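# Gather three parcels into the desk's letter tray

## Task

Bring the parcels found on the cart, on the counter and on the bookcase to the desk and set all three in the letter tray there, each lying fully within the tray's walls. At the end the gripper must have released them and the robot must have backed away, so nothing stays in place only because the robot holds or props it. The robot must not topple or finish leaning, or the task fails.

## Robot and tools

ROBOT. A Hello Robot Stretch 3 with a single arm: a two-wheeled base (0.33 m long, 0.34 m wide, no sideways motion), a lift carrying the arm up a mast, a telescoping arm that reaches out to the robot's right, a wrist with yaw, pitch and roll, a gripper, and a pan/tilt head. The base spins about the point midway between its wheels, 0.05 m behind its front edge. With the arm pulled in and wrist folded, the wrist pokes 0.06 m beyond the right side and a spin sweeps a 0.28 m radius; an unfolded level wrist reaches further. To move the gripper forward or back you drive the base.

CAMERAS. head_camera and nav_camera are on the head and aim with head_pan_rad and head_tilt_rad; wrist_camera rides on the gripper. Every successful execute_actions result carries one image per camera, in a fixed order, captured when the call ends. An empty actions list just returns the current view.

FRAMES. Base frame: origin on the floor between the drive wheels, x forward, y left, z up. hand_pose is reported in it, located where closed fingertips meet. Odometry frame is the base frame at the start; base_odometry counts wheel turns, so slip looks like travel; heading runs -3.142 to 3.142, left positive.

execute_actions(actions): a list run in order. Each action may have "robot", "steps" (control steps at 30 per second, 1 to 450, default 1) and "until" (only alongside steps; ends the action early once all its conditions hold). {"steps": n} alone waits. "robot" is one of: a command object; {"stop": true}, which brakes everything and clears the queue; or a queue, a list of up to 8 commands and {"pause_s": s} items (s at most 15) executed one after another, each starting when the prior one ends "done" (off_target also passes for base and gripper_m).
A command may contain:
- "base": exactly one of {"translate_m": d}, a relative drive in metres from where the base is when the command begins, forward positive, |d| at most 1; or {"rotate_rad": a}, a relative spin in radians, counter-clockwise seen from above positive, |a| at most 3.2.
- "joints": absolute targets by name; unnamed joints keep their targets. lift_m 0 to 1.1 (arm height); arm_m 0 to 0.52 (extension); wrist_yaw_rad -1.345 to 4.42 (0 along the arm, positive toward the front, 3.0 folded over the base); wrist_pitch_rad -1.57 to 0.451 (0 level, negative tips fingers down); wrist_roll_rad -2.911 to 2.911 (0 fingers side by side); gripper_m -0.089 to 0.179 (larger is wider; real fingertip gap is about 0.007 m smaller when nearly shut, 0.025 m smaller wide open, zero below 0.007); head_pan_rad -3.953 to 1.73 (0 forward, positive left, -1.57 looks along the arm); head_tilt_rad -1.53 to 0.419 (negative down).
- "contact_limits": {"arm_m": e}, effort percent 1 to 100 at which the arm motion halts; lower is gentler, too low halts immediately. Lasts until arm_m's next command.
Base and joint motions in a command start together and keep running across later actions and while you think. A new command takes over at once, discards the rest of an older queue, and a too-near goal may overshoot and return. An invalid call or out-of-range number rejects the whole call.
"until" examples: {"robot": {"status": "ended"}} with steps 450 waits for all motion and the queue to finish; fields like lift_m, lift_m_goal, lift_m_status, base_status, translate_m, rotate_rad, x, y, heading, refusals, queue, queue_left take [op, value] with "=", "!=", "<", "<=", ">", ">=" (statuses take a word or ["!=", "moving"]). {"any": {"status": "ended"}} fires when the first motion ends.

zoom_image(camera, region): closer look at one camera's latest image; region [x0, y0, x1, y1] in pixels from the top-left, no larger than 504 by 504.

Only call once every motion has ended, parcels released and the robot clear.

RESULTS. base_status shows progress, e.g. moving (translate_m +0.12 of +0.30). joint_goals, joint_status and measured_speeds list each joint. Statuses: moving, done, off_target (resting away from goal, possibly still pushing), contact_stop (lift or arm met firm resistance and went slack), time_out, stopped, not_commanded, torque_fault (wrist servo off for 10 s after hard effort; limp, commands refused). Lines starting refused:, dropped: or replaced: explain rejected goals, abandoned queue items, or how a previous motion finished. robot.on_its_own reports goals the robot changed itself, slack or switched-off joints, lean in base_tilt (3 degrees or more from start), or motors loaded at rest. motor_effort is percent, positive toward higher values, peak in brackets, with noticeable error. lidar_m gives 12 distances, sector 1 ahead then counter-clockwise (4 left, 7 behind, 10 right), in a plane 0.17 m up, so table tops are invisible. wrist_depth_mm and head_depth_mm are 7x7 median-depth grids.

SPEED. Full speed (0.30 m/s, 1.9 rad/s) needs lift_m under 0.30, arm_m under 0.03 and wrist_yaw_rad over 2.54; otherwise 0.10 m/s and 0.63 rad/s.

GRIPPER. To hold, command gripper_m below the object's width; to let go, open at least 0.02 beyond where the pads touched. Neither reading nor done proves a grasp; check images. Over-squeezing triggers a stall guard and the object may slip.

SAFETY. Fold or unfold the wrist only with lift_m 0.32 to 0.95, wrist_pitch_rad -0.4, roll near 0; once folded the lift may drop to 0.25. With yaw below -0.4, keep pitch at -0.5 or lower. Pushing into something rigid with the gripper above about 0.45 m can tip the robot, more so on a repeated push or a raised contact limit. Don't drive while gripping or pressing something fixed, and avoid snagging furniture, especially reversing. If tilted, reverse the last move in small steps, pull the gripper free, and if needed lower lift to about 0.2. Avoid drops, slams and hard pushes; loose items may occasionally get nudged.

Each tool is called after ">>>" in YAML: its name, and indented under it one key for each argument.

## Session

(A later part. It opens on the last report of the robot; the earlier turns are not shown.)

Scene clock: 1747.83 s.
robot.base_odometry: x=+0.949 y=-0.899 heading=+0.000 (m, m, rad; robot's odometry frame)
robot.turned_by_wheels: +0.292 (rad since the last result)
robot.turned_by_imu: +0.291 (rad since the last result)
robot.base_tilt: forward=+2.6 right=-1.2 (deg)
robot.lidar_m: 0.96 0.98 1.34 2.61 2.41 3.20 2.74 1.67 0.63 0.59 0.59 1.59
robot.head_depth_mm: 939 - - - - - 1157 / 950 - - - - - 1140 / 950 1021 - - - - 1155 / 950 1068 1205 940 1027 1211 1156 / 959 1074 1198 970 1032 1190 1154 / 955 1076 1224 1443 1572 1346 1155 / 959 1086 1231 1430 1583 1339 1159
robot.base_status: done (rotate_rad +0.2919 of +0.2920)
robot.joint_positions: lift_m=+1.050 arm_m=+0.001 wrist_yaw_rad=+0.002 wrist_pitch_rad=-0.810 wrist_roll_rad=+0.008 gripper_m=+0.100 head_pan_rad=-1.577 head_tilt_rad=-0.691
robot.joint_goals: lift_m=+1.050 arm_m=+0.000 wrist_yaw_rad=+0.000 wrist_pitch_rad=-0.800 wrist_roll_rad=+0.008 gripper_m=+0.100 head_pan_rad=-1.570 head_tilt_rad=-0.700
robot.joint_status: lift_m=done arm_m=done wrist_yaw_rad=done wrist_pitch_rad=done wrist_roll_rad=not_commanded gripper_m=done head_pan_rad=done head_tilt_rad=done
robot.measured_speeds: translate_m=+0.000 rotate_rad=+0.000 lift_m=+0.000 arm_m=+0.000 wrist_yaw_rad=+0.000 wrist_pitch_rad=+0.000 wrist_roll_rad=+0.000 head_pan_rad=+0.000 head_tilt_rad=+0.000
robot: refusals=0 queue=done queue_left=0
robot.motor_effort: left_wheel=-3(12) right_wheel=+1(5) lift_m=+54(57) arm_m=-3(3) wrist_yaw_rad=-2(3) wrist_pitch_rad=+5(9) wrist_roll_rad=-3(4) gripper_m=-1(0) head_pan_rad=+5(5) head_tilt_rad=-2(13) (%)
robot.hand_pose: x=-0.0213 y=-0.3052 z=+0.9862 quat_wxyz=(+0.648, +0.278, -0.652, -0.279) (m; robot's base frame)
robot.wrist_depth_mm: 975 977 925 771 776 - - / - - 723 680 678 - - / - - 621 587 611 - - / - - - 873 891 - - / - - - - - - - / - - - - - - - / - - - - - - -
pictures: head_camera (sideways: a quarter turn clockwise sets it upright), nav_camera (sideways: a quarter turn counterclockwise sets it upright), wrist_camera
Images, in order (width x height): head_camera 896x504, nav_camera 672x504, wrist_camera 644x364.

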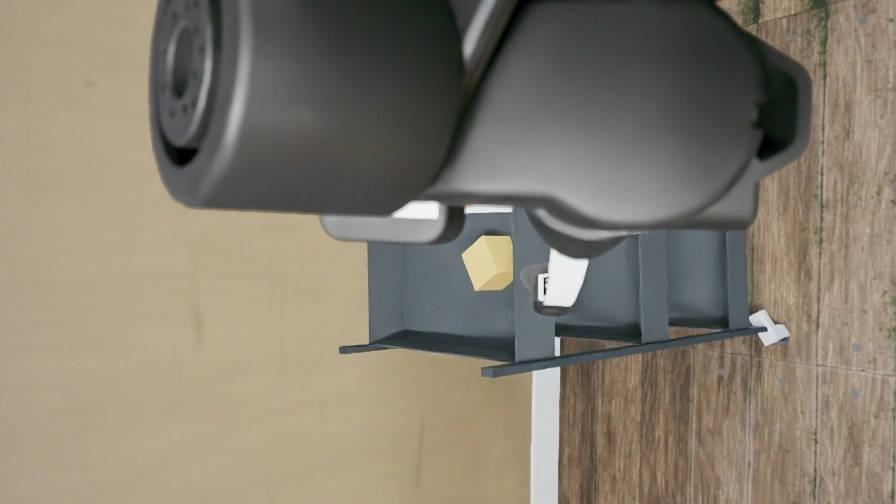

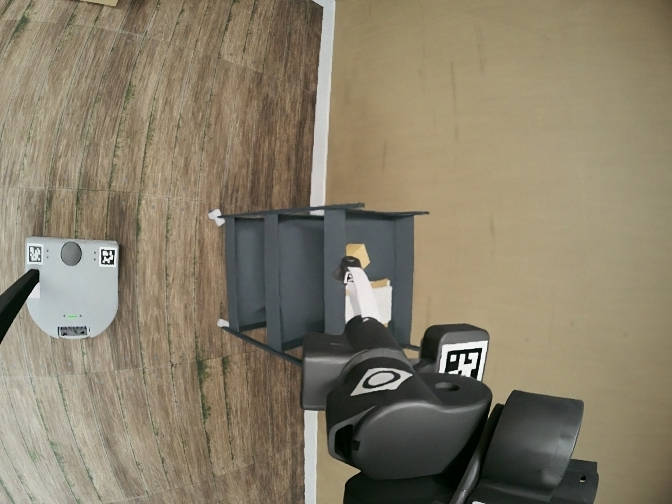

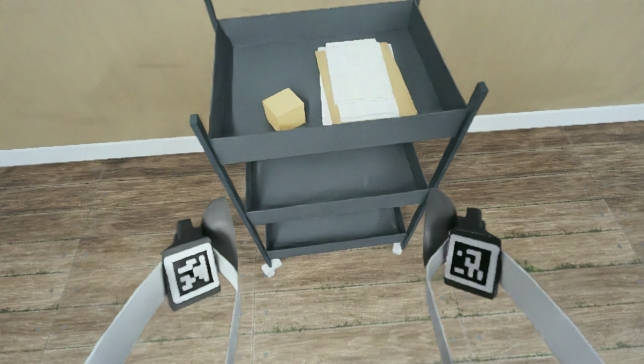

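>>> execute_actions:
  actions:
    - {"robot": {"joints": {"wrist_yaw_rad": 0.70, "wrist_pitch_rad": -1.03, "arm_m": 0.41, "gripper_m": 0.12, "lift_m": 1.0}}, "steps": 300, "until": {"robot": {"status": "ended"}}}

Scene clock: 1785.87 s.
robot.base_odometry: x=+0.949 y=-0.899 heading=+0.000 (m, m, rad; robot's odometry frame)
robot.turned_by_wheels: +0.000 (rad since the last result)
robot.turned_by_imu: +0.000 (rad since the last result)
robot.base_tilt: forward=+2.5 right=-1.1 (deg)
robot.lidar_m: 0.96 0.98 1.34 2.61 2.41 3.16 2.74 1.67 0.63 0.59 0.59 1.58
robot.head_depth_mm: 915 1082 1215 1324 1486 1321 1166 / 917 1110 1190 960 1056 1211 1158 / 922 - 1221 936 1056 1211 1165 / 953 1031 1177 978 1056 1207 1162 / 953 1074 1205 955 1024 1185 1162 / 953 1084 1232 1427 1558 1345 1165 / 955 1072 1232 1431 1578 1344 1150
robot.base_status: done (rotate_rad +0.2919 of +0.2920)
robot.joint_positions: lift_m=+1.000 arm_m=+0.410 wrist_yaw_rad=+0.699 wrist_pitch_rad=-1.036 wrist_roll_rad=+0.008 gripper_m=+0.120 head_pan_rad=-1.577 head_tilt_rad=-0.691
robot.joint_goals: lift_m=+1.000 arm_m=+0.410 wrist_yaw_rad=+0.700 wrist_pitch_rad=-1.030 wrist_roll_rad=+0.008 gripper_m=+0.120 head_pan_rad=-1.570 head_tilt_rad=-0.700
robot.joint_status: lift_m=done arm_m=done wrist_yaw_rad=done wrist_pitch_rad=done wrist_roll_rad=not_commanded gripper_m=done head_pan_rad=done head_tilt_rad=done
robot.measured_speeds: translate_m=+0.000 rotate_rad=+0.000 lift_m=+0.000 arm_m=+0.000 wrist_yaw_rad=+0.000 wrist_pitch_rad=+0.000 wrist_roll_rad=+0.000 head_pan_rad=+0.000 head_tilt_rad=+0.000
robot: refusals=0 queue=done queue_left=0
robot.motor_effort: left_wheel=-2(2) right_wheel=+0(2) lift_m=+32(53) arm_m=+3(1) wrist_yaw_rad=+1(2) wrist_pitch_rad=+3(5) wrist_roll_rad=-3(3) gripper_m=+0(76) head_pan_rad=+5(5) head_tilt_rad=-3(3) (%)
robot.hand_pose: x=+0.0491 y=-0.6388 z=+0.9063 quat_wxyz=(+0.695, +0.539, -0.460, -0.121) (m; robot's base frame)
robot.wrist_depth_mm: - - - 887 681 572 486 / - - - - 466 626 550 / - - - 454 455 444 561 / - - - 435 429 413 418 / - - 407 410 406 384 397 / - - - 391 381 362 382 / - - - 991 366 355 357
pictures: head_camera (sideways: a quarter turn clockwise sets it upright), nav_camera (sideways: a quarter turn counterclockwise sets it upright), wrist_camera
Images, in order (width x height): head_camera 896x504, nav_camera 672x504, wrist_camera 644x364.

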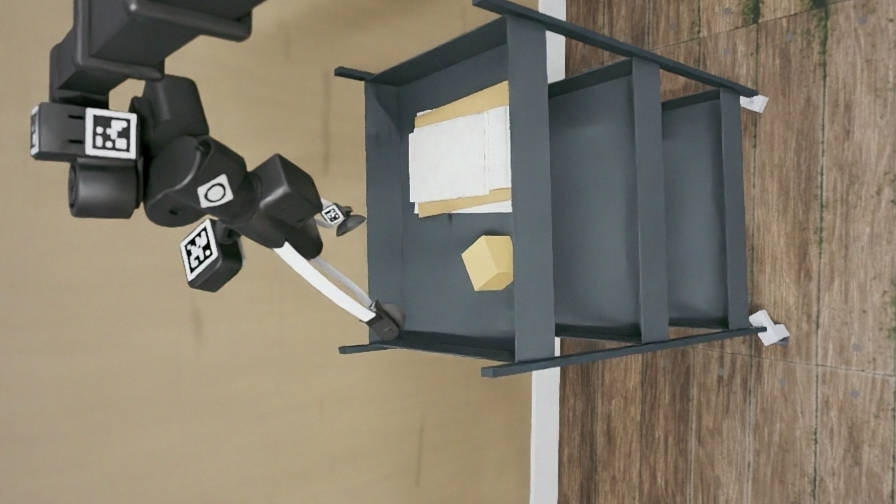

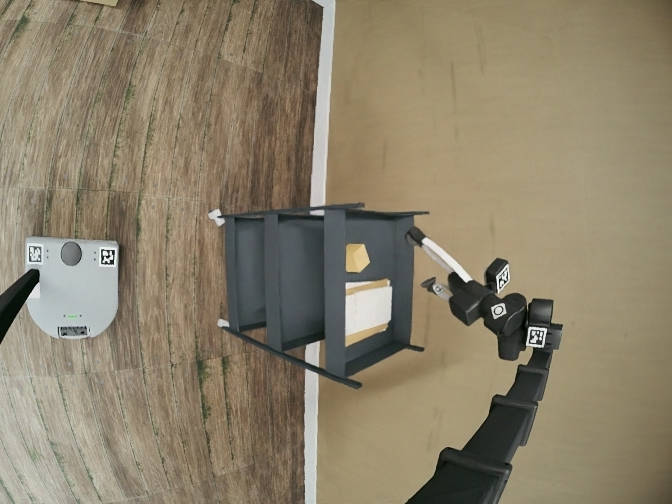

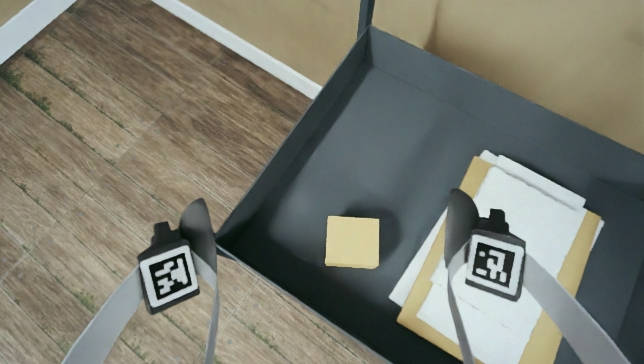

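>>> execute_actions:
  actions:
    - {"robot": [{"joints": {"arm_m": 0.449}}, {"joints": {"lift_m": 0.79}}], "steps": 300, "until": {"robot": {"status": "ended"}}}

Scene clock: 1798.17 s.
robot.base_odometry: x=+0.949 y=-0.899 heading=+0.000 (m, m, rad; robot's odometry frame)
robot.turned_by_wheels: +0.000 (rad since the last result)
robot.turned_by_imu: +0.000 (rad since the last result)
robot.base_tilt: forward=+2.6 right=-1.1 (deg)
robot.lidar_m: 0.96 0.98 1.34 2.61 2.42 3.19 2.74 1.67 0.63 0.59 0.59 1.58
robot.head_depth_mm: 945 1066 1222 1346 - - 1144 / 949 1058 1165 906 1060 1215 1158 / 947 1068 1171 903 1057 1207 1158 / 947 1070 1193 926 1060 1208 1156 / 950 1074 1197 973 1027 1185 1159 / 949 1071 1230 1427 1551 1344 1160 / 956 1075 1235 1435 1588 1345 1156
robot.base_status: done (rotate_rad +0.2919 of +0.2920)
robot.joint_positions: lift_m=+0.790 arm_m=+0.449 wrist_yaw_rad=+0.699 wrist_pitch_rad=-1.036 wrist_roll_rad=+0.008 gripper_m=+0.120 head_pan_rad=-1.577 head_tilt_rad=-0.691
robot.joint_goals: lift_m=+0.790 arm_m=+0.449 wrist_yaw_rad=+0.700 wrist_pitch_rad=-1.030 wrist_roll_rad=+0.008 gripper_m=+0.120 head_pan_rad=-1.570 head_tilt_rad=-0.700
robot.joint_status: lift_m=done arm_m=done wrist_yaw_rad=done wrist_pitch_rad=done wrist_roll_rad=not_commanded gripper_m=done head_pan_rad=done head_tilt_rad=done
robot.measured_speeds: translate_m=+0.000 rotate_rad=+0.000 lift_m=+0.000 arm_m=+0.000 wrist_yaw_rad=+0.000 wrist_pitch_rad=+0.000 wrist_roll_rad=+0.000 head_pan_rad=+0.000 head_tilt_rad=+0.000
robot: refusals=0 queue=done queue_left=0
robot.motor_effort: left_wheel=-2(2) right_wheel=+1(0) lift_m=+32(32) arm_m=+3(0) wrist_yaw_rad=+1(1) wrist_pitch_rad=+3(3) wrist_roll_rad=-3(3) gripper_m=+0(1) head_pan_rad=+4(4) head_tilt_rad=-4(3) (%)
robot.hand_pose: x=+0.0491 y=-0.6778 z=+0.6963 quat_wxyz=(+0.695, +0.539, -0.460, -0.121) (m; robot's base frame)
robot.wrist_depth_mm: - - 199 248 246 243 238 / - 176 227 233 231 230 228 / 995 178 220 220 219 218 201 / 158 200 209 209 208 205 182 / 171 200 200 148 194 187 170 / 154 187 189 142 186 177 163 / 806 151 181 180 178 166 156
pictures: head_camera (sideways: a quarter turn clockwise sets it upright), nav_camera (sideways: a quarter turn counterclockwise sets it upright), wrist_camera
Images, in order (width x height): head_camera 896x504, nav_camera 672x504, wrist_camera 644x364.

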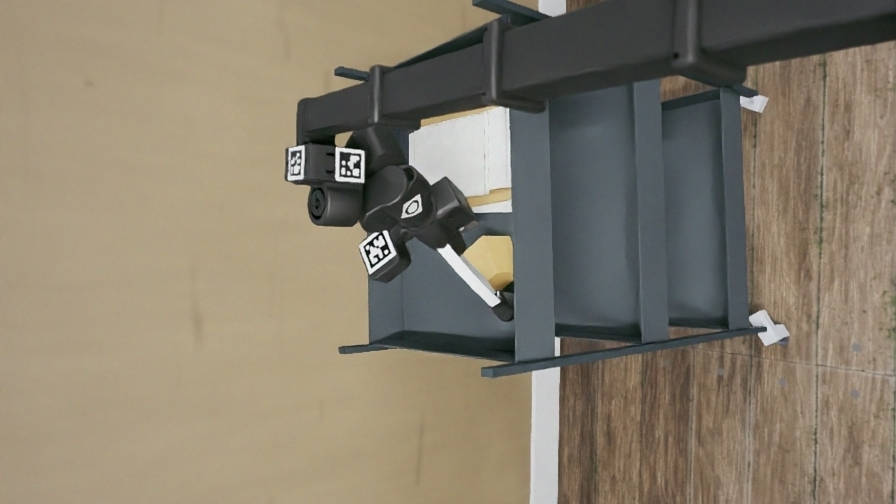

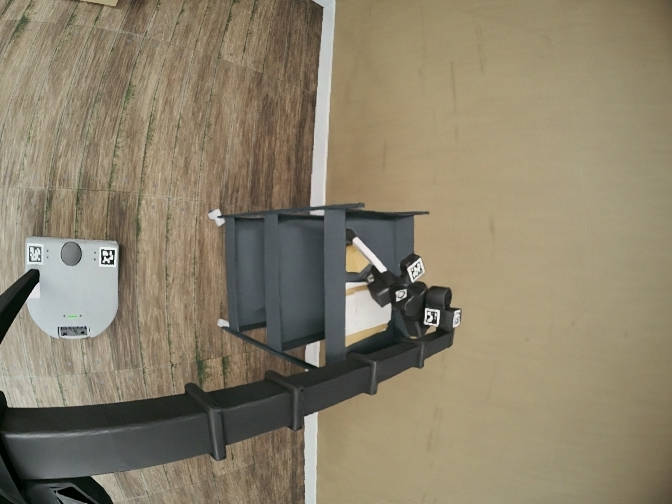

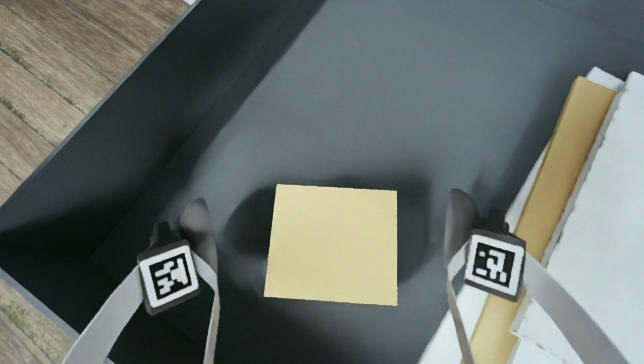

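>>> execute_actions:
  actions:
    - {"robot": [{"joints": {"gripper_m": 0.03}}, {"joints": {"lift_m": 1.0}}], "steps": 300, "until": {"robot": {"status": "ended"}}}

Scene clock: 1804.47 s.
robot.base_odometry: x=+0.949 y=-0.899 heading=+0.000 (m, m, rad; robot's odometry frame)
robot.turned_by_wheels: +0.000 (rad since the last result)
robot.turned_by_imu: +0.000 (rad since the last result)
robot.base_tilt: forward=+2.6 right=-1.1 (deg)
robot.lidar_m: 0.96 0.98 1.34 2.60 2.42 3.18 2.74 1.67 0.63 0.59 0.59 1.59
robot.head_depth_mm: 914 1105 1212 1322 1495 1315 1158 / 919 1083 1195 961 1055 1213 1159 / 922 - 1217 937 1054 1207 1157 / 956 1032 726 970 1056 1216 1161 / 953 1075 1207 979 1031 1182 1158 / 953 1068 1228 1429 1570 1362 1152 / 959 1077 1224 1428 1582 1340 1156
robot.base_status: done (rotate_rad +0.2919 of +0.2920)
robot.joint_positions: lift_m=+1.000 arm_m=+0.449 wrist_yaw_rad=+0.699 wrist_pitch_rad=-1.038 wrist_roll_rad=+0.008 gripper_m=+0.031 head_pan_rad=-1.577 head_tilt_rad=-0.691
robot.joint_goals: lift_m=+1.000 arm_m=+0.449 wrist_yaw_rad=+0.700 wrist_pitch_rad=-1.030 wrist_roll_rad=+0.008 gripper_m=+0.030 head_pan_rad=-1.570 head_tilt_rad=-0.700
robot.joint_status: lift_m=done arm_m=done wrist_yaw_rad=done wrist_pitch_rad=done wrist_roll_rad=not_commanded gripper_m=done head_pan_rad=done head_tilt_rad=done
robot.measured_speeds: translate_m=+0.000 rotate_rad=+0.000 lift_m=+0.000 arm_m=+0.000 wrist_yaw_rad=+0.000 wrist_pitch_rad=+0.000 wrist_roll_rad=+0.000 head_pan_rad=+0.000 head_tilt_rad=+0.000
robot: refusals=0 queue=done queue_left=0
robot.motor_effort: left_wheel=-2(3) right_wheel=+0(1) lift_m=+55(59) arm_m=+3(3) wrist_yaw_rad=+1(1) wrist_pitch_rad=+4(5) wrist_roll_rad=-3(3) gripper_m=-12(92) head_pan_rad=+5(4) head_tilt_rad=-3(3) (%)
robot.hand_pose: x=+0.0488 y=-0.6775 z=+0.9054 quat_wxyz=(+0.695, +0.539, -0.459, -0.122) (m; robot's base frame)
robot.wrist_depth_mm: - - - 822 649 536 454 / - - - 954 455 627 505 / - - - 449 449 424 587 / - - - 435 428 423 395 / - - - 146 146 381 399 / - - 390 140 358 366 381 / 996 - - 374 355 350 367
pictures: head_camera (sideways: a quarter turn clockwise sets it upright), nav_camera (sideways: a quarter turn counterclockwise sets it upright), wrist_camera
Images, in order (width x height): head_camera 896x504, nav_camera 672x504, wrist_camera 644x364.

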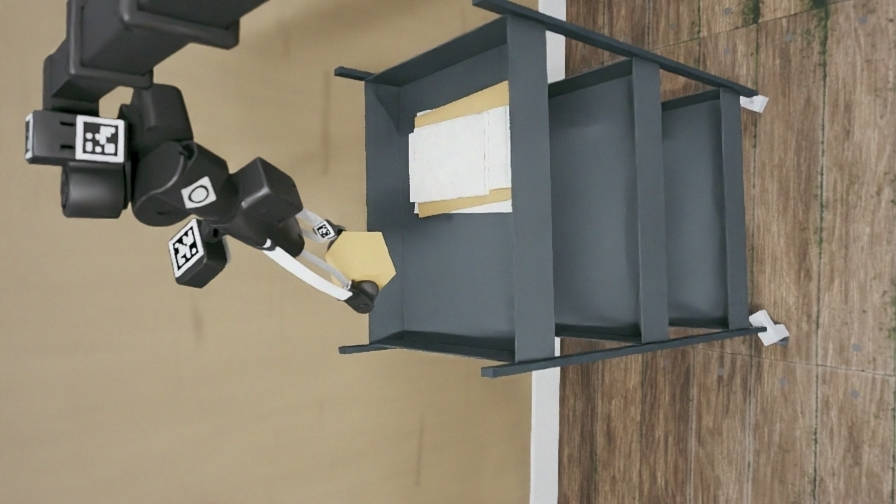

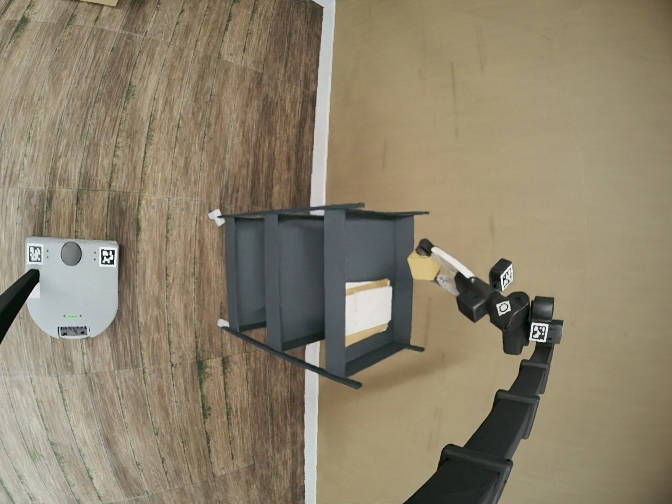

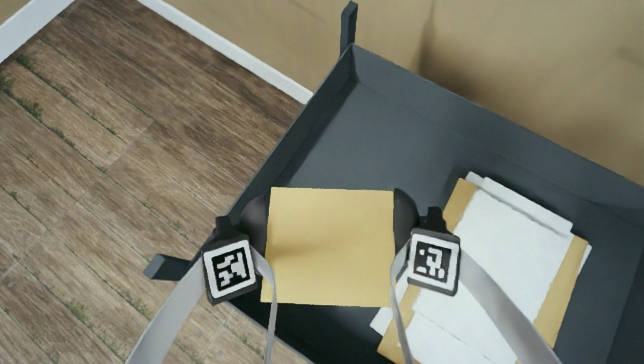

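>>> execute_actions:
  actions:
    - {"robot": {"joints": {"arm_m": 0.0, "lift_m": 1.10}}, "steps": 150, "until": {"robot": {"arm_m": ["<", 0.30]}}}
    - {"robot": {"base": {"rotate_rad": -0.19}}, "steps": 100, "until": {"robot": {"base_status": ["!=", "moving"]}}}
    - {"robot": {"base": {"translate_m": -1.0}, "joints": {"wrist_yaw_rad": -1.10}}, "steps": 450, "until": {"robot": {"translate_m": ["<", -0.95]}}}
    - {"robot": {"base": {"translate_m": -1.0}}, "steps": 450, "until": {"robot": {"translate_m": ["<", -0.95]}}}
    - {"robot": {"base": {"translate_m": -0.244}}, "steps": 300, "until": {"robot": {"base_status": ["!=", "moving"]}}}
    - {"robot": {"base": {"rotate_rad": -1.31}, "joints": {"head_tilt_rad": -0.55}}, "steps": 300, "until": {"robot": {"status": "ended"}}}

Scene clock: 1879.93 s.
robot.base_odometry: x=-1.160 y=-0.495 heading=-1.500 (m, m, rad; robot's odometry frame)
robot.turned_by_wheels: -1.500 (rad since the last result)
robot.turned_by_imu: -1.491 (rad since the last result)
robot.base_tilt: forward=+2.6 right=-1.2 (deg)
robot.lidar_m: 1.59 1.69 2.10 3.03 2.95 1.92 2.15 1.35 1.10 0.61 1.12 1.57
robot.head_depth_mm: - - - - - - - / - - - - - - - / - - - - - - - / 874 960 862 - - - 1182 / 880 972 1044 - - 381 1225 / 887 975 1093 1206 470 392 1245 / 891 989 1096 1237 1408 1354 1227
robot.base_status: done (rotate_rad -1.3099 of -1.3100)
robot.joint_positions: lift_m=+1.100 arm_m=+0.001 wrist_yaw_rad=-1.098 wrist_pitch_rad=-1.039 wrist_roll_rad=+0.007 gripper_m=+0.031 head_pan_rad=-1.577 head_tilt_rad=-0.557
robot.joint_goals: lift_m=+1.100 arm_m=+0.000 wrist_yaw_rad=-1.100 wrist_pitch_rad=-1.030 wrist_roll_rad=+0.007 gripper_m=+0.030 head_pan_rad=-1.570 head_tilt_rad=-0.550
robot.joint_status: lift_m=done arm_m=done wrist_yaw_rad=done wrist_pitch_rad=done wrist_roll_rad=not_commanded gripper_m=done head_pan_rad=done head_tilt_rad=done
robot.measured_speeds: translate_m=+0.000 rotate_rad=+0.000 lift_m=+0.000 arm_m=+0.000 wrist_yaw_rad=+0.000 wrist_pitch_rad=+0.000 wrist_roll_rad=+0.000 head_pan_rad=+0.000 head_tilt_rad=+0.000
robot: refusals=0 queue=done queue_left=0
robot.motor_effort: left_wheel=+1(8) right_wheel=-2(5) lift_m=+55(56) arm_m=-3(5) wrist_yaw_rad=-2(3) wrist_pitch_rad=+5(5) wrist_roll_rad=-3(3) gripper_m=-12(13) head_pan_rad=+5(4) head_tilt_rad=+3(11) (%)
robot.hand_pose: x=-0.1187 y=-0.1955 z=+1.0053 quat_wxyz=(+0.338, -0.023, -0.708, -0.620) (m; robot's base frame)
robot.wrist_depth_mm: 280 281 279 282 - - - / 265 263 260 - - - - / 249 249 247 - - - - / 236 236 236 - - - - / 223 223 221 145 146 - - / 213 213 - 140 138 - - / 204 205 - - - - -
pictures: head_camera (sideways: a quarter turn clockwise sets it upright), nav_camera (sideways: a quarter turn counterclockwise sets it upright), wrist_camera
Images, in order (width x height): head_camera 896x504, nav_camera 672x504, wrist_camera 644x364.

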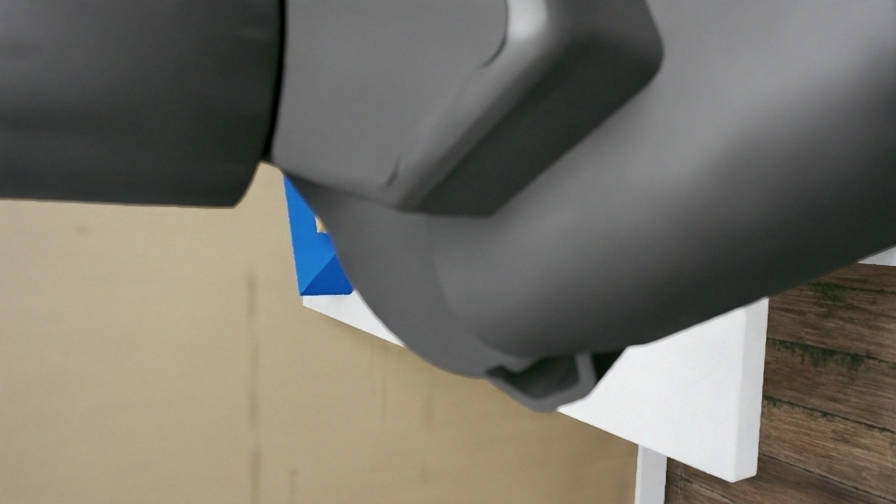

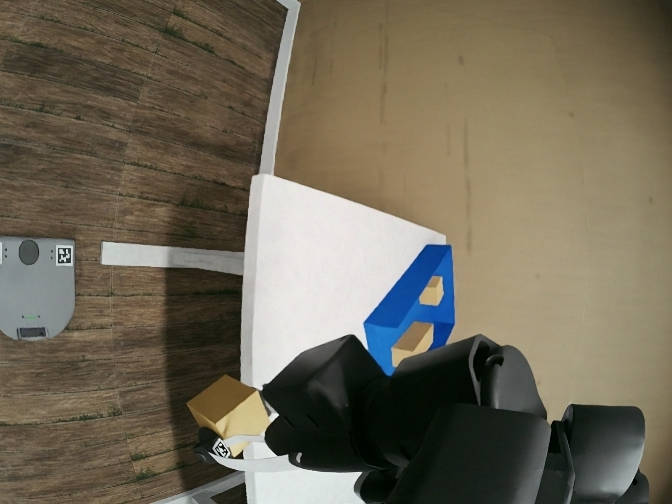

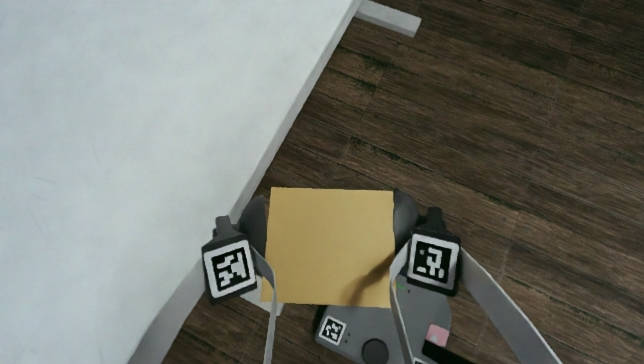

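>>> execute_actions:
  actions:
    - {"robot": {"joints": {"arm_m": 0.341}}, "steps": 300, "until": {"robot": {"status": "ended"}}}

Scene clock: 1886.73 s.
robot.base_odometry: x=-1.160 y=-0.495 heading=-1.500 (m, m, rad; robot's odometry frame)
robot.turned_by_wheels: +0.000 (rad since the last result)
robot.turned_by_imu: +0.000 (rad since the last result)
robot.base_tilt: forward=+2.5 right=-1.1 (deg)
robot.lidar_m: 1.60 1.69 2.10 3.04 2.95 1.93 2.14 1.35 1.10 0.61 1.12 1.56
robot.head_depth_mm: 879 937 960 636 491 394 1210 / - - 855 564 491 394 1208 / - - 800 611 489 393 1209 / 873 975 825 645 489 393 1159 / 878 966 1046 644 486 392 1229 / 882 977 1090 1203 487 391 1231 / 892 983 1097 1238 1410 1363 1221
robot.base_status: done (rotate_rad -1.3099 of -1.3100)
robot.joint_positions: lift_m=+1.100 arm_m=+0.341 wrist_yaw_rad=-1.100 wrist_pitch_rad=-1.040 wrist_roll_rad=+0.007 gripper_m=+0.031 head_pan_rad=-1.577 head_tilt_rad=-0.556
robot.joint_goals: lift_m=+1.100 arm_m=+0.341 wrist_yaw_rad=-1.100 wrist_pitch_rad=-1.030 wrist_roll_rad=+0.007 gripper_m=+0.030 head_pan_rad=-1.570 head_tilt_rad=-0.550
robot.joint_status: lift_m=done arm_m=done wrist_yaw_rad=done wrist_pitch_rad=done wrist_roll_rad=not_commanded gripper_m=done head_pan_rad=done head_tilt_rad=done
robot.measured_speeds: translate_m=+0.000 rotate_rad=+0.000 lift_m=+0.000 arm_m=+0.000 wrist_yaw_rad=+0.000 wrist_pitch_rad=+0.000 wrist_roll_rad=+0.000 head_pan_rad=+0.000 head_tilt_rad=+0.000
robot: refusals=0 queue=done queue_left=0
robot.motor_effort: left_wheel=+2(1) right_wheel=-2(1) lift_m=+55(54) arm_m=+3(1) wrist_yaw_rad=-1(2) wrist_pitch_rad=+6(6) wrist_roll_rad=-2(3) gripper_m=-13(13) head_pan_rad=+4(5) head_tilt_rad=+2(2) (%)
robot.hand_pose: x=-0.1185 y=-0.5347 z=+1.0051 quat_wxyz=(+0.337, -0.023, -0.708, -0.621) (m; robot's base frame)
robot.wrist_depth_mm: 210 268 273 271 273 271 268 / 200 202 256 257 256 256 253 / 240 240 241 242 244 242 241 / 232 231 229 230 231 228 228 / 221 219 220 146 147 218 216 / 209 209 204 139 204 207 207 / 199 198 198 199 198 198 197
pictures: head_camera (sideways: a quarter turn clockwise sets it upright), nav_camera (sideways: a quarter turn counterclockwise sets it upright), wrist_camera
Images, in order (width x height): head_camera 896x504, nav_camera 672x504, wrist_camera 644x364.

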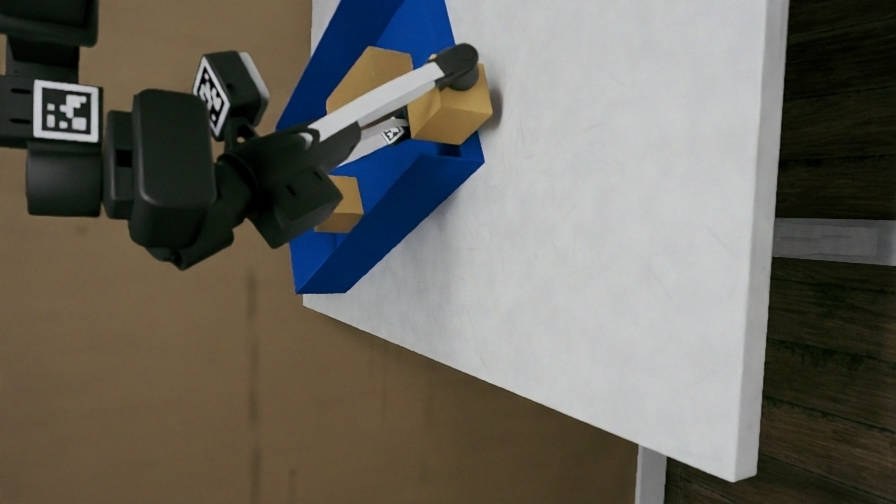

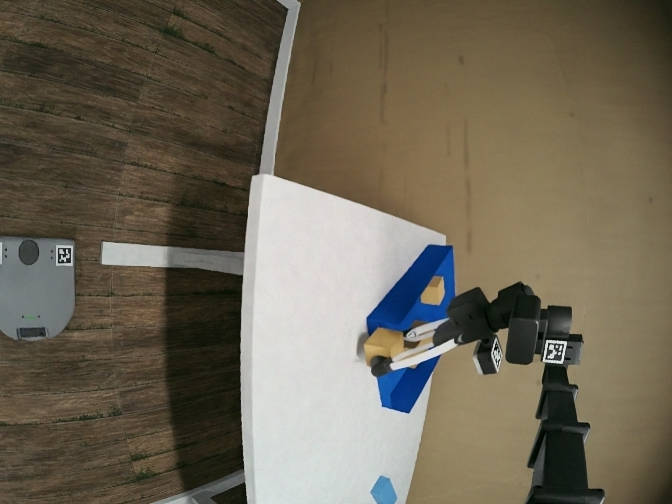

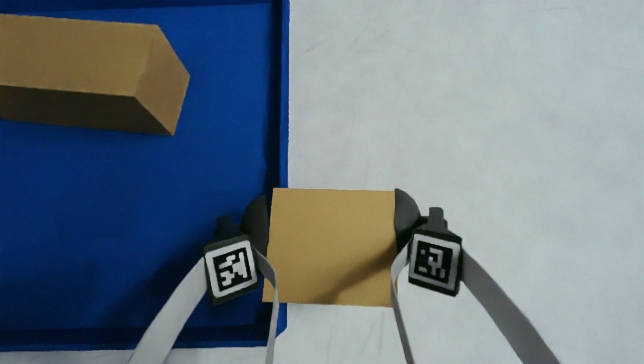

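>>> execute_actions:
  actions:
    - {"robot": {"base": {"translate_m": 0.068}, "joints": {"arm_m": 0.475}}, "steps": 300, "until": {"robot": {"status": "ended"}}}

Scene clock: 1900.60 s.
robot.base_odometry: x=-1.155 y=-0.562 heading=-1.500 (m, m, rad; robot's odometry frame)
robot.turned_by_wheels: +0.000 (rad since the last result)
robot.turned_by_imu: +0.000 (rad since the last result)
robot.base_tilt: forward=+2.6 right=-1.2 (deg)
robot.lidar_m: 1.52 1.62 2.06 3.03 3.04 1.99 2.21 1.42 1.10 0.61 1.12 1.57
robot.head_depth_mm: - 942 870 650 490 393 1212 / 888 959 847 639 489 394 1205 / - - 833 650 489 393 1155 / 877 974 959 647 489 393 1227 / 880 973 1082 1190 525 393 1229 / 891 979 1091 1233 1395 1473 1226 / 895 988 1098 1243 1422 1467 1232
robot.base_status: done (translate_m +0.0680 of +0.0680)
robot.joint_positions: lift_m=+1.100 arm_m=+0.475 wrist_yaw_rad=-1.105 wrist_pitch_rad=-1.048 wrist_roll_rad=+0.007 gripper_m=+0.031 head_pan_rad=-1.577 head_tilt_rad=-0.556
robot.joint_goals: lift_m=+1.100 arm_m=+0.475 wrist_yaw_rad=-1.100 wrist_pitch_rad=-1.030 wrist_roll_rad=+0.007 gripper_m=+0.030 head_pan_rad=-1.570 head_tilt_rad=-0.550
robot.joint_status: lift_m=done arm_m=done wrist_yaw_rad=done wrist_pitch_rad=done wrist_roll_rad=not_commanded gripper_m=done head_pan_rad=done head_tilt_rad=done
robot.measured_speeds: translate_m=+0.000 rotate_rad=+0.000 lift_m=+0.000 arm_m=+0.000 wrist_yaw_rad=+0.000 wrist_pitch_rad=+0.000 wrist_roll_rad=+0.000 head_pan_rad=+0.000 head_tilt_rad=+0.000
robot: refusals=0 queue=done queue_left=0
robot.motor_effort: left_wheel=+1(8) right_wheel=+0(2) lift_m=+54(55) arm_m=+3(3) wrist_yaw_rad=+5(4) wrist_pitch_rad=+10(10) wrist_roll_rad=-2(2) gripper_m=-14(14) head_pan_rad=+4(5) head_tilt_rad=+2(2) (%)
robot.hand_pose: x=-0.1171 y=-0.6673 z=+1.0043 quat_wxyz=(+0.333, -0.022, -0.708, -0.623) (m; robot's base frame)
robot.wrist_depth_mm: 207 205 265 265 269 268 263 / 253 197 242 254 254 253 250 / 243 242 237 238 241 239 239 / 230 229 228 227 229 225 227 / 219 218 219 146 146 217 216 / 208 209 203 137 135 207 206 / 171 161 198 198 198 198 197
pictures: head_camera (sideways: a quarter turn clockwise sets it upright), nav_camera (sideways: a quarter turn counterclockwise sets it upright), wrist_camera
Images, in order (width x height): head_camera 896x504, nav_camera 672x504, wrist_camera 644x364.

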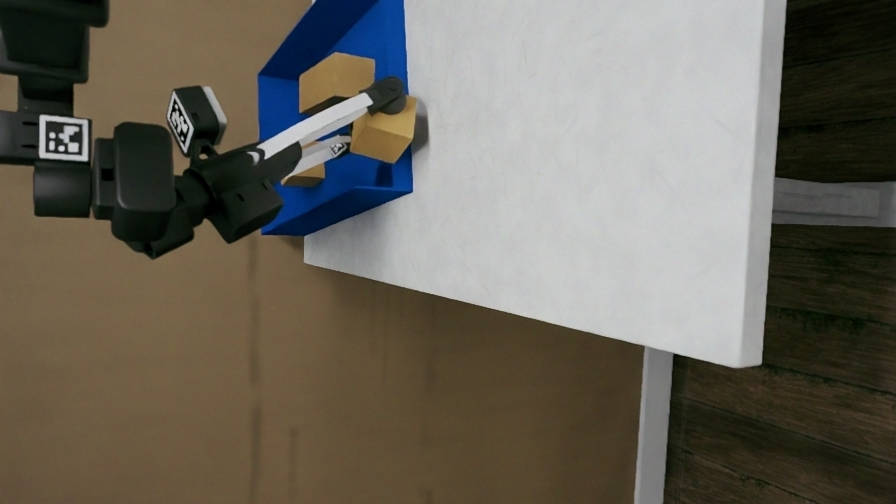

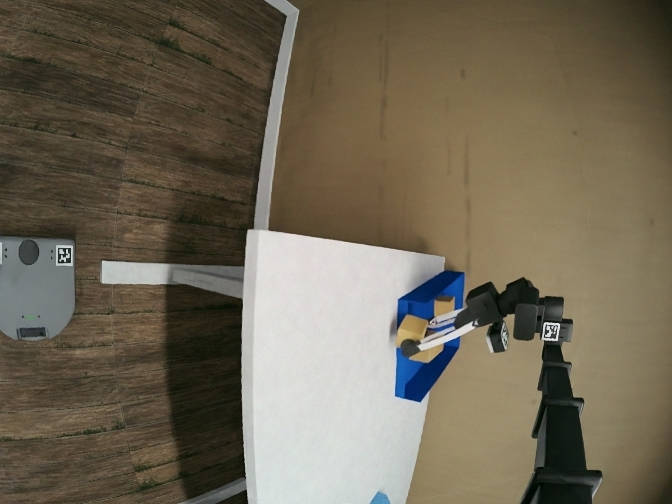

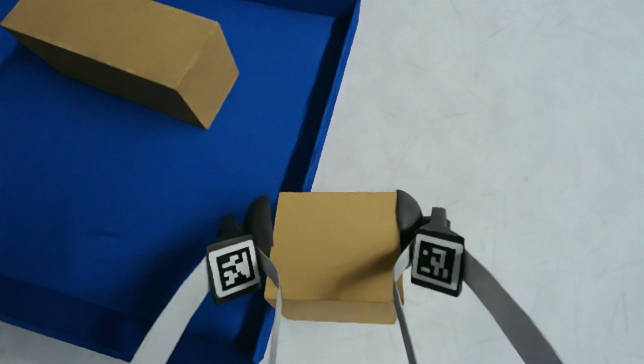

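>>> execute_actions:
  actions: []

Scene clock: 1910.10 s.
robot.base_odometry: x=-1.155 y=-0.562 heading=-1.500 (m, m, rad; robot's odometry frame)
robot.turned_by_wheels: +0.000 (rad since the last result)
robot.turned_by_imu: +0.000 (rad since the last result)
robot.base_tilt: forward=+2.5 right=-1.2 (deg)
robot.lidar_m: 1.52 1.61 2.06 3.04 3.04 1.99 2.21 1.41 1.10 0.61 1.12 1.57
robot.head_depth_mm: - 938 871 649 490 395 1216 / 882 958 851 636 490 394 1207 / - - 838 650 489 393 1153 / 880 975 953 647 489 392 1233 / 885 973 1077 1195 525 392 1231 / 884 978 1089 1230 1402 1476 1236 / 897 987 1105 1239 1418 1464 1225
robot.base_status: done (translate_m +0.0680 of +0.0680)
robot.joint_positions: lift_m=+1.100 arm_m=+0.475 wrist_yaw_rad=-1.105 wrist_pitch_rad=-1.048 wrist_roll_rad=+0.007 gripper_m=+0.031 head_pan_rad=-1.577 head_tilt_rad=-0.556
robot.joint_goals: lift_m=+1.100 arm_m=+0.475 wrist_yaw_rad=-1.100 wrist_pitch_rad=-1.030 wrist_roll_rad=+0.007 gripper_m=+0.030 head_pan_rad=-1.570 head_tilt_rad=-0.550
robot.joint_status: lift_m=done arm_m=done wrist_yaw_rad=done wrist_pitch_rad=done wrist_roll_rad=not_commanded gripper_m=done head_pan_rad=done head_tilt_rad=done
robot.measured_speeds: translate_m=+0.000 rotate_rad=+0.000 lift_m=+0.000 arm_m=+0.000 wrist_yaw_rad=+0.000 wrist_pitch_rad=+0.000 wrist_roll_rad=+0.000 head_pan_rad=+0.000 head_tilt_rad=+0.000
robot: refusals=0 queue=done queue_left=0
robot.motor_effort: left_wheel=+1(1) right_wheel=+0(2) lift_m=+54(54) arm_m=+4(4) wrist_yaw_rad=+4(4) wrist_pitch_rad=+10(10) wrist_roll_rad=-2(2) gripper_m=-14(13) head_pan_rad=+3(5) head_tilt_rad=+1(2) (%)
robot.hand_pose: x=-0.1171 y=-0.6673 z=+1.0043 quat_wxyz=(+0.333, -0.022, -0.708, -0.623) (m; robot's base frame)
robot.wrist_depth_mm: 208 204 267 265 267 268 267 / 250 200 243 253 254 252 253 / 243 241 237 239 241 239 239 / 231 230 228 227 229 228 226 / 219 217 219 146 146 216 216 / 209 208 204 136 135 205 205 / 170 161 198 198 198 197 197
pictures: head_camera (sideways: a quarter turn clockwise sets it upright), nav_camera (sideways: a quarter turn counterclockwise sets it upright), wrist_camera
Images, in order (width x height): head_camera 896x504, nav_camera 672x504, wrist_camera 644x364.

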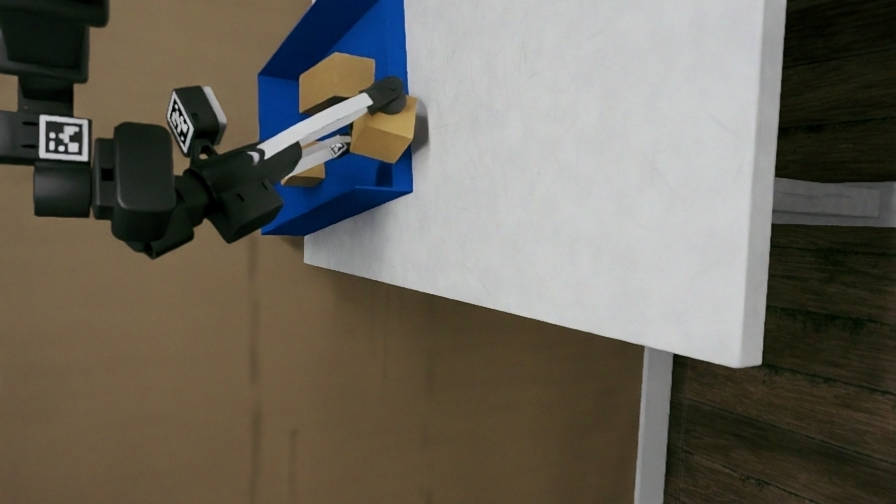

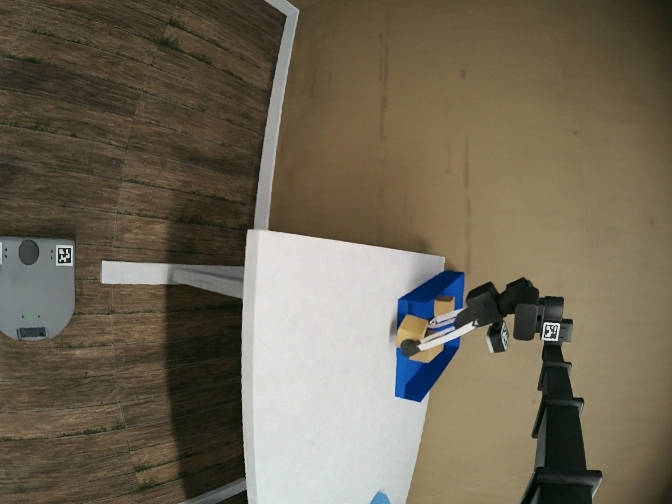

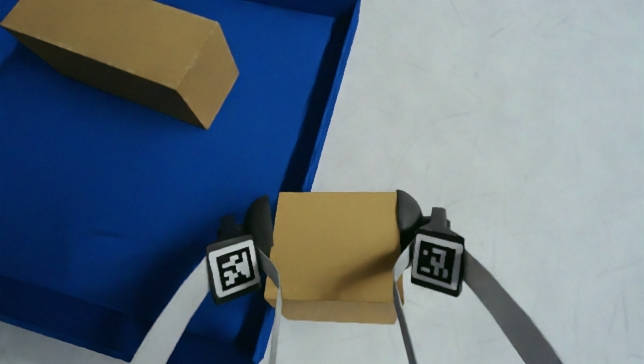

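>>> execute_actions:
  actions:
    - {"robot": {"joints": {"wrist_pitch_rad": -0.75}}, "steps": 90, "until": {"robot": {"status": "ended"}}}

Scene clock: 1946.33 s.
robot.base_odometry: x=-1.155 y=-0.562 heading=-1.500 (m, m, rad; robot's odometry frame)
robot.turned_by_wheels: +0.000 (rad since the last result)
robot.turned_by_imu: +0.000 (rad since the last result)
robot.base_tilt: forward=+2.5 right=-1.2 (deg)
robot.lidar_m: 1.52 1.62 2.05 3.04 3.04 1.99 2.21 1.41 1.10 0.61 1.12 1.57
robot.head_depth_mm: - 944 851 649 491 394 1210 / 885 967 792 648 490 393 1213 / - - 916 647 490 393 1151 / 876 973 953 645 488 392 1235 / 879 973 1079 1188 526 392 1225 / 889 983 1096 1230 1399 1476 1235 / 894 991 1102 1241 1419 1476 1233
robot.base_status: done (translate_m +0.0680 of +0.0680)
robot.joint_positions: lift_m=+1.100 arm_m=+0.475 wrist_yaw_rad=-1.102 wrist_pitch_rad=-0.769 wrist_roll_rad=+0.006 gripper_m=+0.031 head_pan_rad=-1.577 head_tilt_rad=-0.556
robot.joint_goals: lift_m=+1.100 arm_m=+0.475 wrist_yaw_rad=-1.100 wrist_pitch_rad=-0.750 wrist_roll_rad=+0.006 gripper_m=+0.030 head_pan_rad=-1.570 head_tilt_rad=-0.550
robot.joint_status: lift_m=done arm_m=done wrist_yaw_rad=done wrist_pitch_rad=done wrist_roll_rad=not_commanded gripper_m=done head_pan_rad=done head_tilt_rad=done
robot.measured_speeds: translate_m=+0.000 rotate_rad=+0.000 lift_m=+0.000 arm_m=+0.000 wrist_yaw_rad=+0.000 wrist_pitch_rad=+0.000 wrist_roll_rad=+0.000 head_pan_rad=+0.000 head_tilt_rad=+0.000
robot: refusals=0 queue=done queue_left=0
robot.motor_effort: left_wheel=+2(2) right_wheel=-1(1) lift_m=+54(54) arm_m=+3(4) wrist_yaw_rad=+1(4) wrist_pitch_rad=+11(20) wrist_roll_rad=-1(2) gripper_m=-12(13) head_pan_rad=+5(4) head_tilt_rad=+2(2) (%)
robot.hand_pose: x=-0.1707 y=-0.6951 z=+1.0428 quat_wxyz=(+0.418, -0.118, -0.698, -0.569) (m; robot's base frame)
robot.wrist_depth_mm: 355 425 440 432 426 420 415 / 331 308 303 371 367 359 360 / 333 325 314 288 323 323 318 / 286 236 241 292 290 287 285 / 268 261 225 148 149 263 259 / 245 244 233 133 232 238 236 / 223 224 222 155 218 221 217
pictures: head_camera (sideways: a quarter turn clockwise sets it upright), nav_camera (sideways: a quarter turn counterclockwise sets it upright), wrist_camera
Images, in order (width x height): head_camera 896x504, nav_camera 672x504, wrist_camera 644x364.

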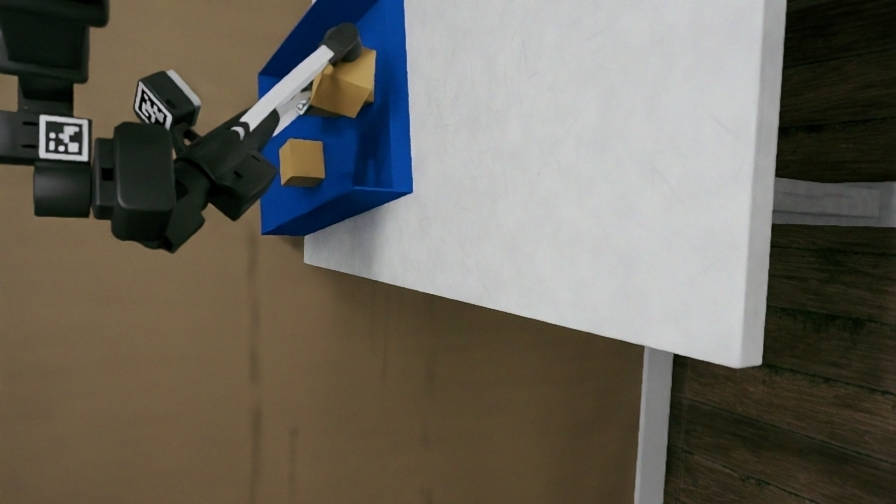

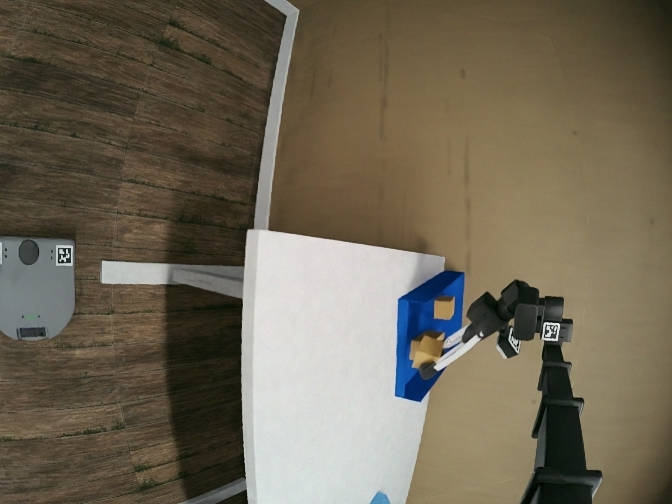

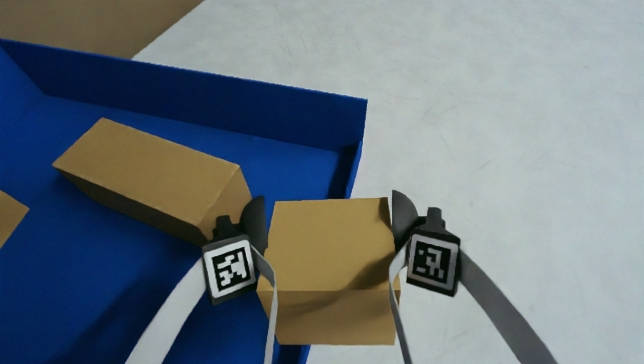

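>>> zoom_image:
  camera: "head_camera"
  region: [200, 0, 480, 260]

Region (200, 0, 480, 260) of head_camera's 896x504 image, scaled by 1.800, with more detail than that image has; it fills the top 468 rows of this view, and the rest is white.

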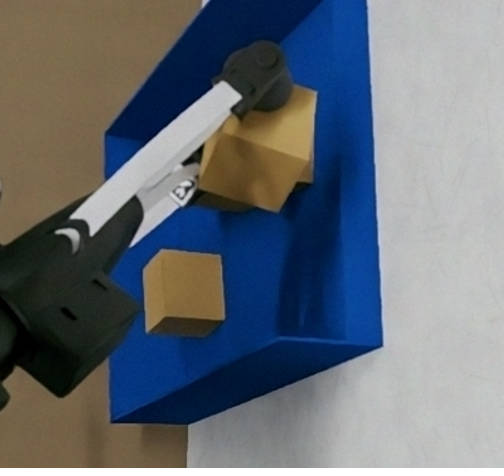

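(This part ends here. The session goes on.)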